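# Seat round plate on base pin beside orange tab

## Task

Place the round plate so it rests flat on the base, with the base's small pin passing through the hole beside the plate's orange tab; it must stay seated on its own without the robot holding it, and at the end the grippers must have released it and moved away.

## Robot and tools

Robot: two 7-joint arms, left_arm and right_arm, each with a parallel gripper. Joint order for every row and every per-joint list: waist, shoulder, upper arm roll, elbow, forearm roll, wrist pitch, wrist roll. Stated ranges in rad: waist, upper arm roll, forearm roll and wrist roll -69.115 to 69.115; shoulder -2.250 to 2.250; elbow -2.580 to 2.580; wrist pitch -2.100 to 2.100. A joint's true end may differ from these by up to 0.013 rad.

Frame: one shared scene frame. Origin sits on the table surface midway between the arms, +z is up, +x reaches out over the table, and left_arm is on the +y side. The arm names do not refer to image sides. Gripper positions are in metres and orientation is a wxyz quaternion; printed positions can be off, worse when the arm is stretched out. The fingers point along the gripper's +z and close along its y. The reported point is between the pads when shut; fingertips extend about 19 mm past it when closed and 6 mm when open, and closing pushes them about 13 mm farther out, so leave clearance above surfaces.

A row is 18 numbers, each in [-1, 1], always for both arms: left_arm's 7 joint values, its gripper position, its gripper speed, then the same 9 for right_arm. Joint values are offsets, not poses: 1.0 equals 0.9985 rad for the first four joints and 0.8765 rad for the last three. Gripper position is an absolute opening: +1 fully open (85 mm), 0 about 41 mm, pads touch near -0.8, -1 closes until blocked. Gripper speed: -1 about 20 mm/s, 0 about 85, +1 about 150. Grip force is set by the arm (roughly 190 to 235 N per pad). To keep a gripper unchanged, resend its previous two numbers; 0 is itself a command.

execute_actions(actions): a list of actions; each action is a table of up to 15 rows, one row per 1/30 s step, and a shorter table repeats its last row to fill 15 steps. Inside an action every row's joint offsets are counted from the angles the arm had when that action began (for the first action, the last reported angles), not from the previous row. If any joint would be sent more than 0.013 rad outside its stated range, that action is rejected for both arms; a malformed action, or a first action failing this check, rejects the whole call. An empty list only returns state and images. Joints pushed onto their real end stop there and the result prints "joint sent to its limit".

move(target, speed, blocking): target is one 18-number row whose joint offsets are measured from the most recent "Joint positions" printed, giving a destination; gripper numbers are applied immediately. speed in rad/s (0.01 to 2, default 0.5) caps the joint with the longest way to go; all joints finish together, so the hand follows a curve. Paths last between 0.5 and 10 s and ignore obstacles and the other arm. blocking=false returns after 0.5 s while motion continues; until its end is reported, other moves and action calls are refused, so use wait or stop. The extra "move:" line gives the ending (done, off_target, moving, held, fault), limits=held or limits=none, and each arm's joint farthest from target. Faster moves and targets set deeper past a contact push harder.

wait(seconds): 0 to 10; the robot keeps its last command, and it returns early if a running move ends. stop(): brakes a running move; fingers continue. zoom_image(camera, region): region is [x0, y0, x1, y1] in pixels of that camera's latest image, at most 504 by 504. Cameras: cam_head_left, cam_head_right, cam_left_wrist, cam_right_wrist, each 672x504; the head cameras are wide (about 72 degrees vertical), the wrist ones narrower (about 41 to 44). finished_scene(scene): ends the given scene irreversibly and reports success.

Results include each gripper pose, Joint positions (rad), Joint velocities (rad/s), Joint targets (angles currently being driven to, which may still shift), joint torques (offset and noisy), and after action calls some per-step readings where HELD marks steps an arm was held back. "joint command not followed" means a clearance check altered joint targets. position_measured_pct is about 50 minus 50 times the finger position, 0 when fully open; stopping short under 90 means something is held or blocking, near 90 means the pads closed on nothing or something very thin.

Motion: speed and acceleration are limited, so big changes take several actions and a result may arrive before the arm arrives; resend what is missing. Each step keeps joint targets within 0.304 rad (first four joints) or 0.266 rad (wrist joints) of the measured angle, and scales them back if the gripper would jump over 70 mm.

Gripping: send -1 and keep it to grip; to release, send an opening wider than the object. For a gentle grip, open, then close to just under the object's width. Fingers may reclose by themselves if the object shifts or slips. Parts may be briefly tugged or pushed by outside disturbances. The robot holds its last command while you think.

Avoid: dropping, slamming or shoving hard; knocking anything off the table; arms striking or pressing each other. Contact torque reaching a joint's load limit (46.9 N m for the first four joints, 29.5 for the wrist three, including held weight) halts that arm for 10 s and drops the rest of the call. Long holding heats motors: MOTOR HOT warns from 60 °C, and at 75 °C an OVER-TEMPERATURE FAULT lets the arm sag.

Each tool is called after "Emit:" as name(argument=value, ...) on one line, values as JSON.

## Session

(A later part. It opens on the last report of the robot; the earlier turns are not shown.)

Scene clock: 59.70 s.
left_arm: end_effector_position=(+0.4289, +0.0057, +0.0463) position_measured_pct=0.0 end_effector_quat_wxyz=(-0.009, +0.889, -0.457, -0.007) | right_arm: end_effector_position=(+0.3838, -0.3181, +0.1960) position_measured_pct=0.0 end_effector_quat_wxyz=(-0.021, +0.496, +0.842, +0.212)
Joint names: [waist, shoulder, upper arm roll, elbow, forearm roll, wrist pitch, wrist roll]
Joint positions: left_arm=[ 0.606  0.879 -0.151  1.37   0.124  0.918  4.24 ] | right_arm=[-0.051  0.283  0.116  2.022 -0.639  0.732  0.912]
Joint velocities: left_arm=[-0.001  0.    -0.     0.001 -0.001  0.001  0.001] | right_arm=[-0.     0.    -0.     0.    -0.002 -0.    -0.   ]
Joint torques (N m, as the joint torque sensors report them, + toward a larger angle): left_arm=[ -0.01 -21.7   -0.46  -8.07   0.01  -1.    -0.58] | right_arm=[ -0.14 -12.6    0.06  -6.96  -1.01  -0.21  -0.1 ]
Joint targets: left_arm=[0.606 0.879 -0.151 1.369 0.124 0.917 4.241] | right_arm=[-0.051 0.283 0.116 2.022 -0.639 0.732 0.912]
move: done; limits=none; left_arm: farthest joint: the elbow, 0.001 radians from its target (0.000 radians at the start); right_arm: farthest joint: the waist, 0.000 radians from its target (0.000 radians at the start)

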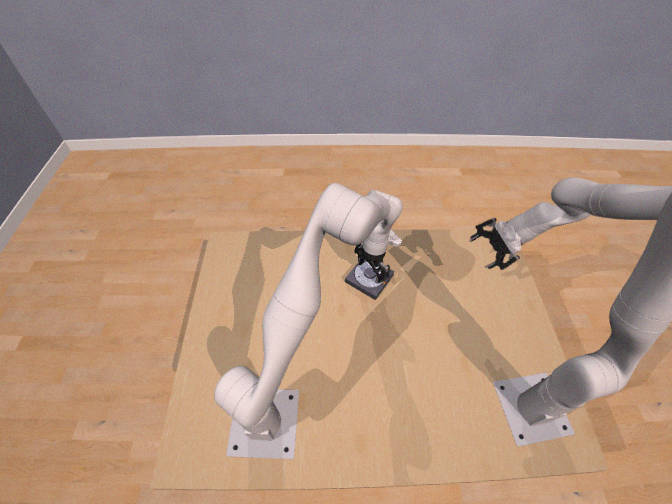

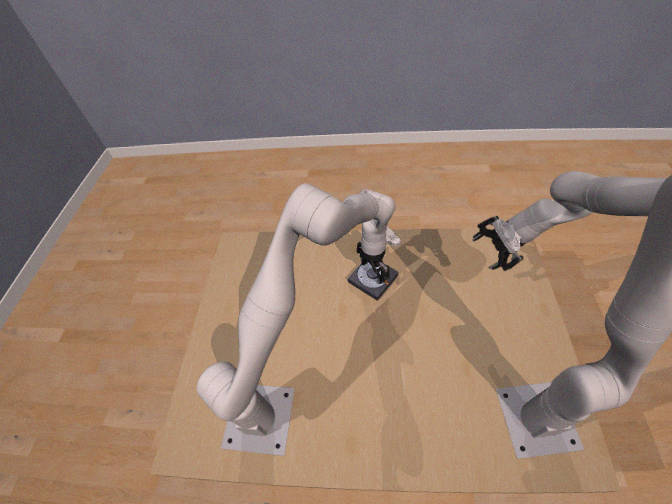

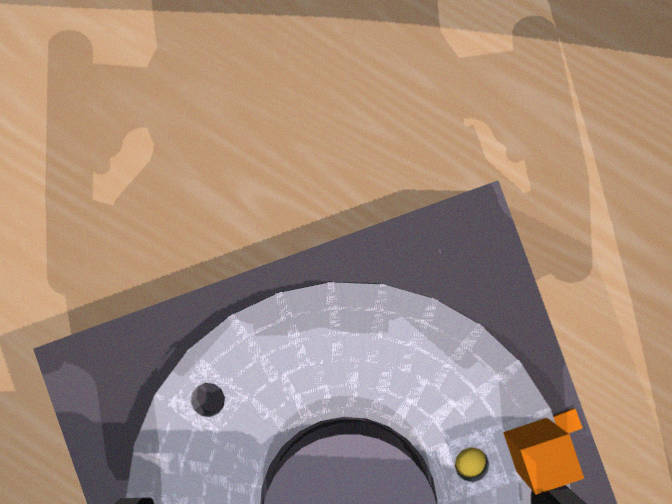

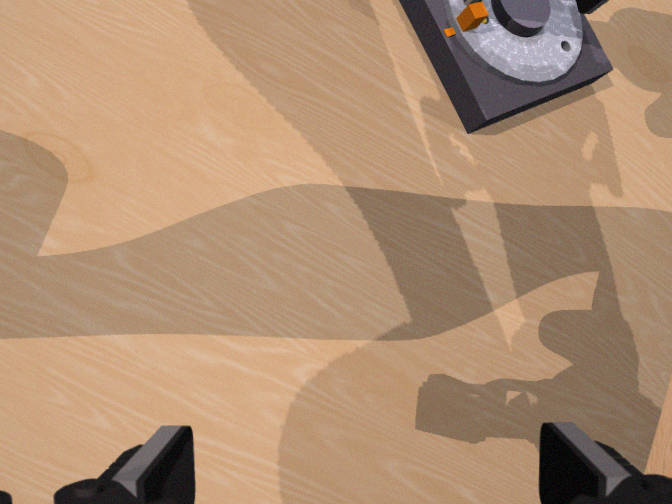

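Dropped. Back off and lift.

Emit:
move(target=[0,-0.2,0,-0.05,0,0.28,-0.5,1,0, 0,0,0,0,0,0,0,1,0])

Emit:
zoom_image(camera="cam_right_wrist", region=[390, 0, 630, 140])

Scene clock: 63.63 s.
left_arm: end_effector_position=(+0.4085, +0.0062, +0.1715) position_measured_pct=0.0 end_effector_quat_wxyz=(+0.010, +0.767, -0.641, -0.004) | right_arm: end_effector_position=(+0.3838, -0.3181, +0.1960) position_measured_pct=0.0 end_effector_quat_wxyz=(-0.021, +0.496, +0.842, +0.212)
Joint names: [waist, shoulder, upper arm roll, elbow, forearm roll, wrist pitch, wrist roll]
Joint positions: left_arm=[ 0.606  0.679 -0.151  1.32   0.124  1.163  3.802] | right_arm=[-0.051  0.283  0.116  2.022 -0.639  0.732  0.912]
Joint velocities: left_arm=[ 0.    -0.002 -0.002  0.001  0.001  0.    -0.001] | right_arm=[ 0.     0.001  0.    -0.001  0.001  0.001 -0.   ]
Joint torques (N m, as the joint torque sensors report them, + toward a larger angle): left_arm=[ -0.05 -20.27  -0.23  -8.2    0.03  -0.22  -0.56] | right_arm=[ -0.18 -12.52   0.    -6.95  -1.05  -0.2   -0.09]
Joint targets: left_arm=[0.606 0.679 -0.151 1.320 0.124 1.163 3.802] | right_arm=[-0.051 0.283 0.116 2.022 -0.639 0.732 0.912]
move: done; limits=none; left_arm: farthest joint: the waist, 0.000 radians from its target (0.000 radians at the start); right_arm: farthest joint: the waist, 0.000 radians from its target (0.000 radians at the start)

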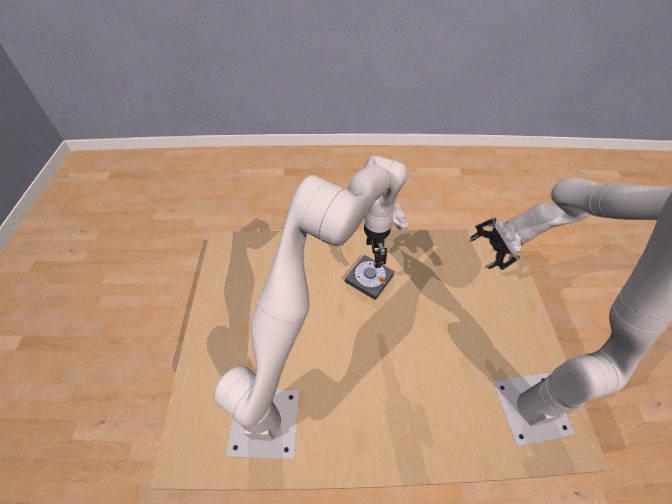

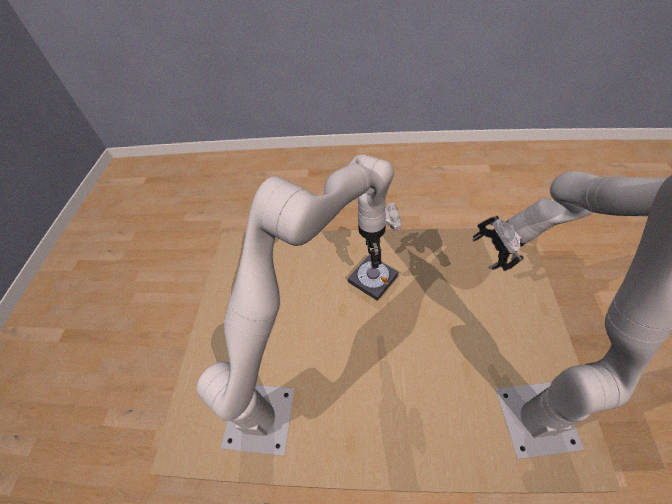

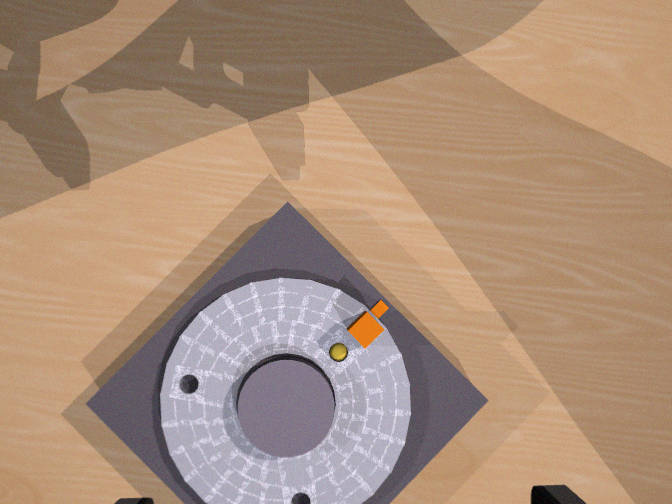

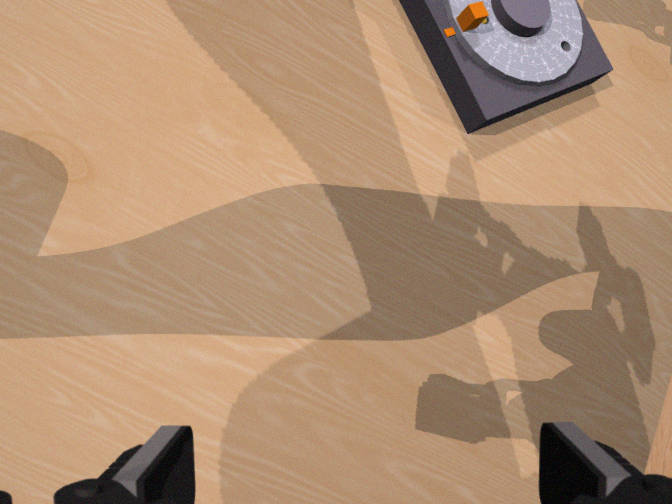

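Region (390, 0, 630, 140) of cam_right_wrist's 672x504 image, scaled by 2.100; it fills the top 294 rows of this view, and the rest is white.

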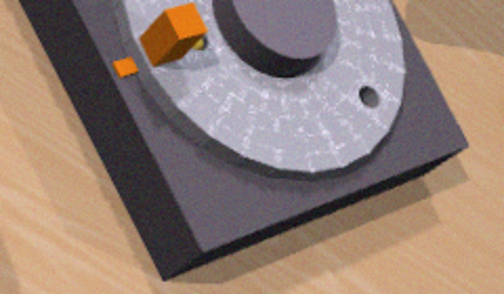

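Emit:
finished_scene(scene=1)

The scene is finished: the task was done.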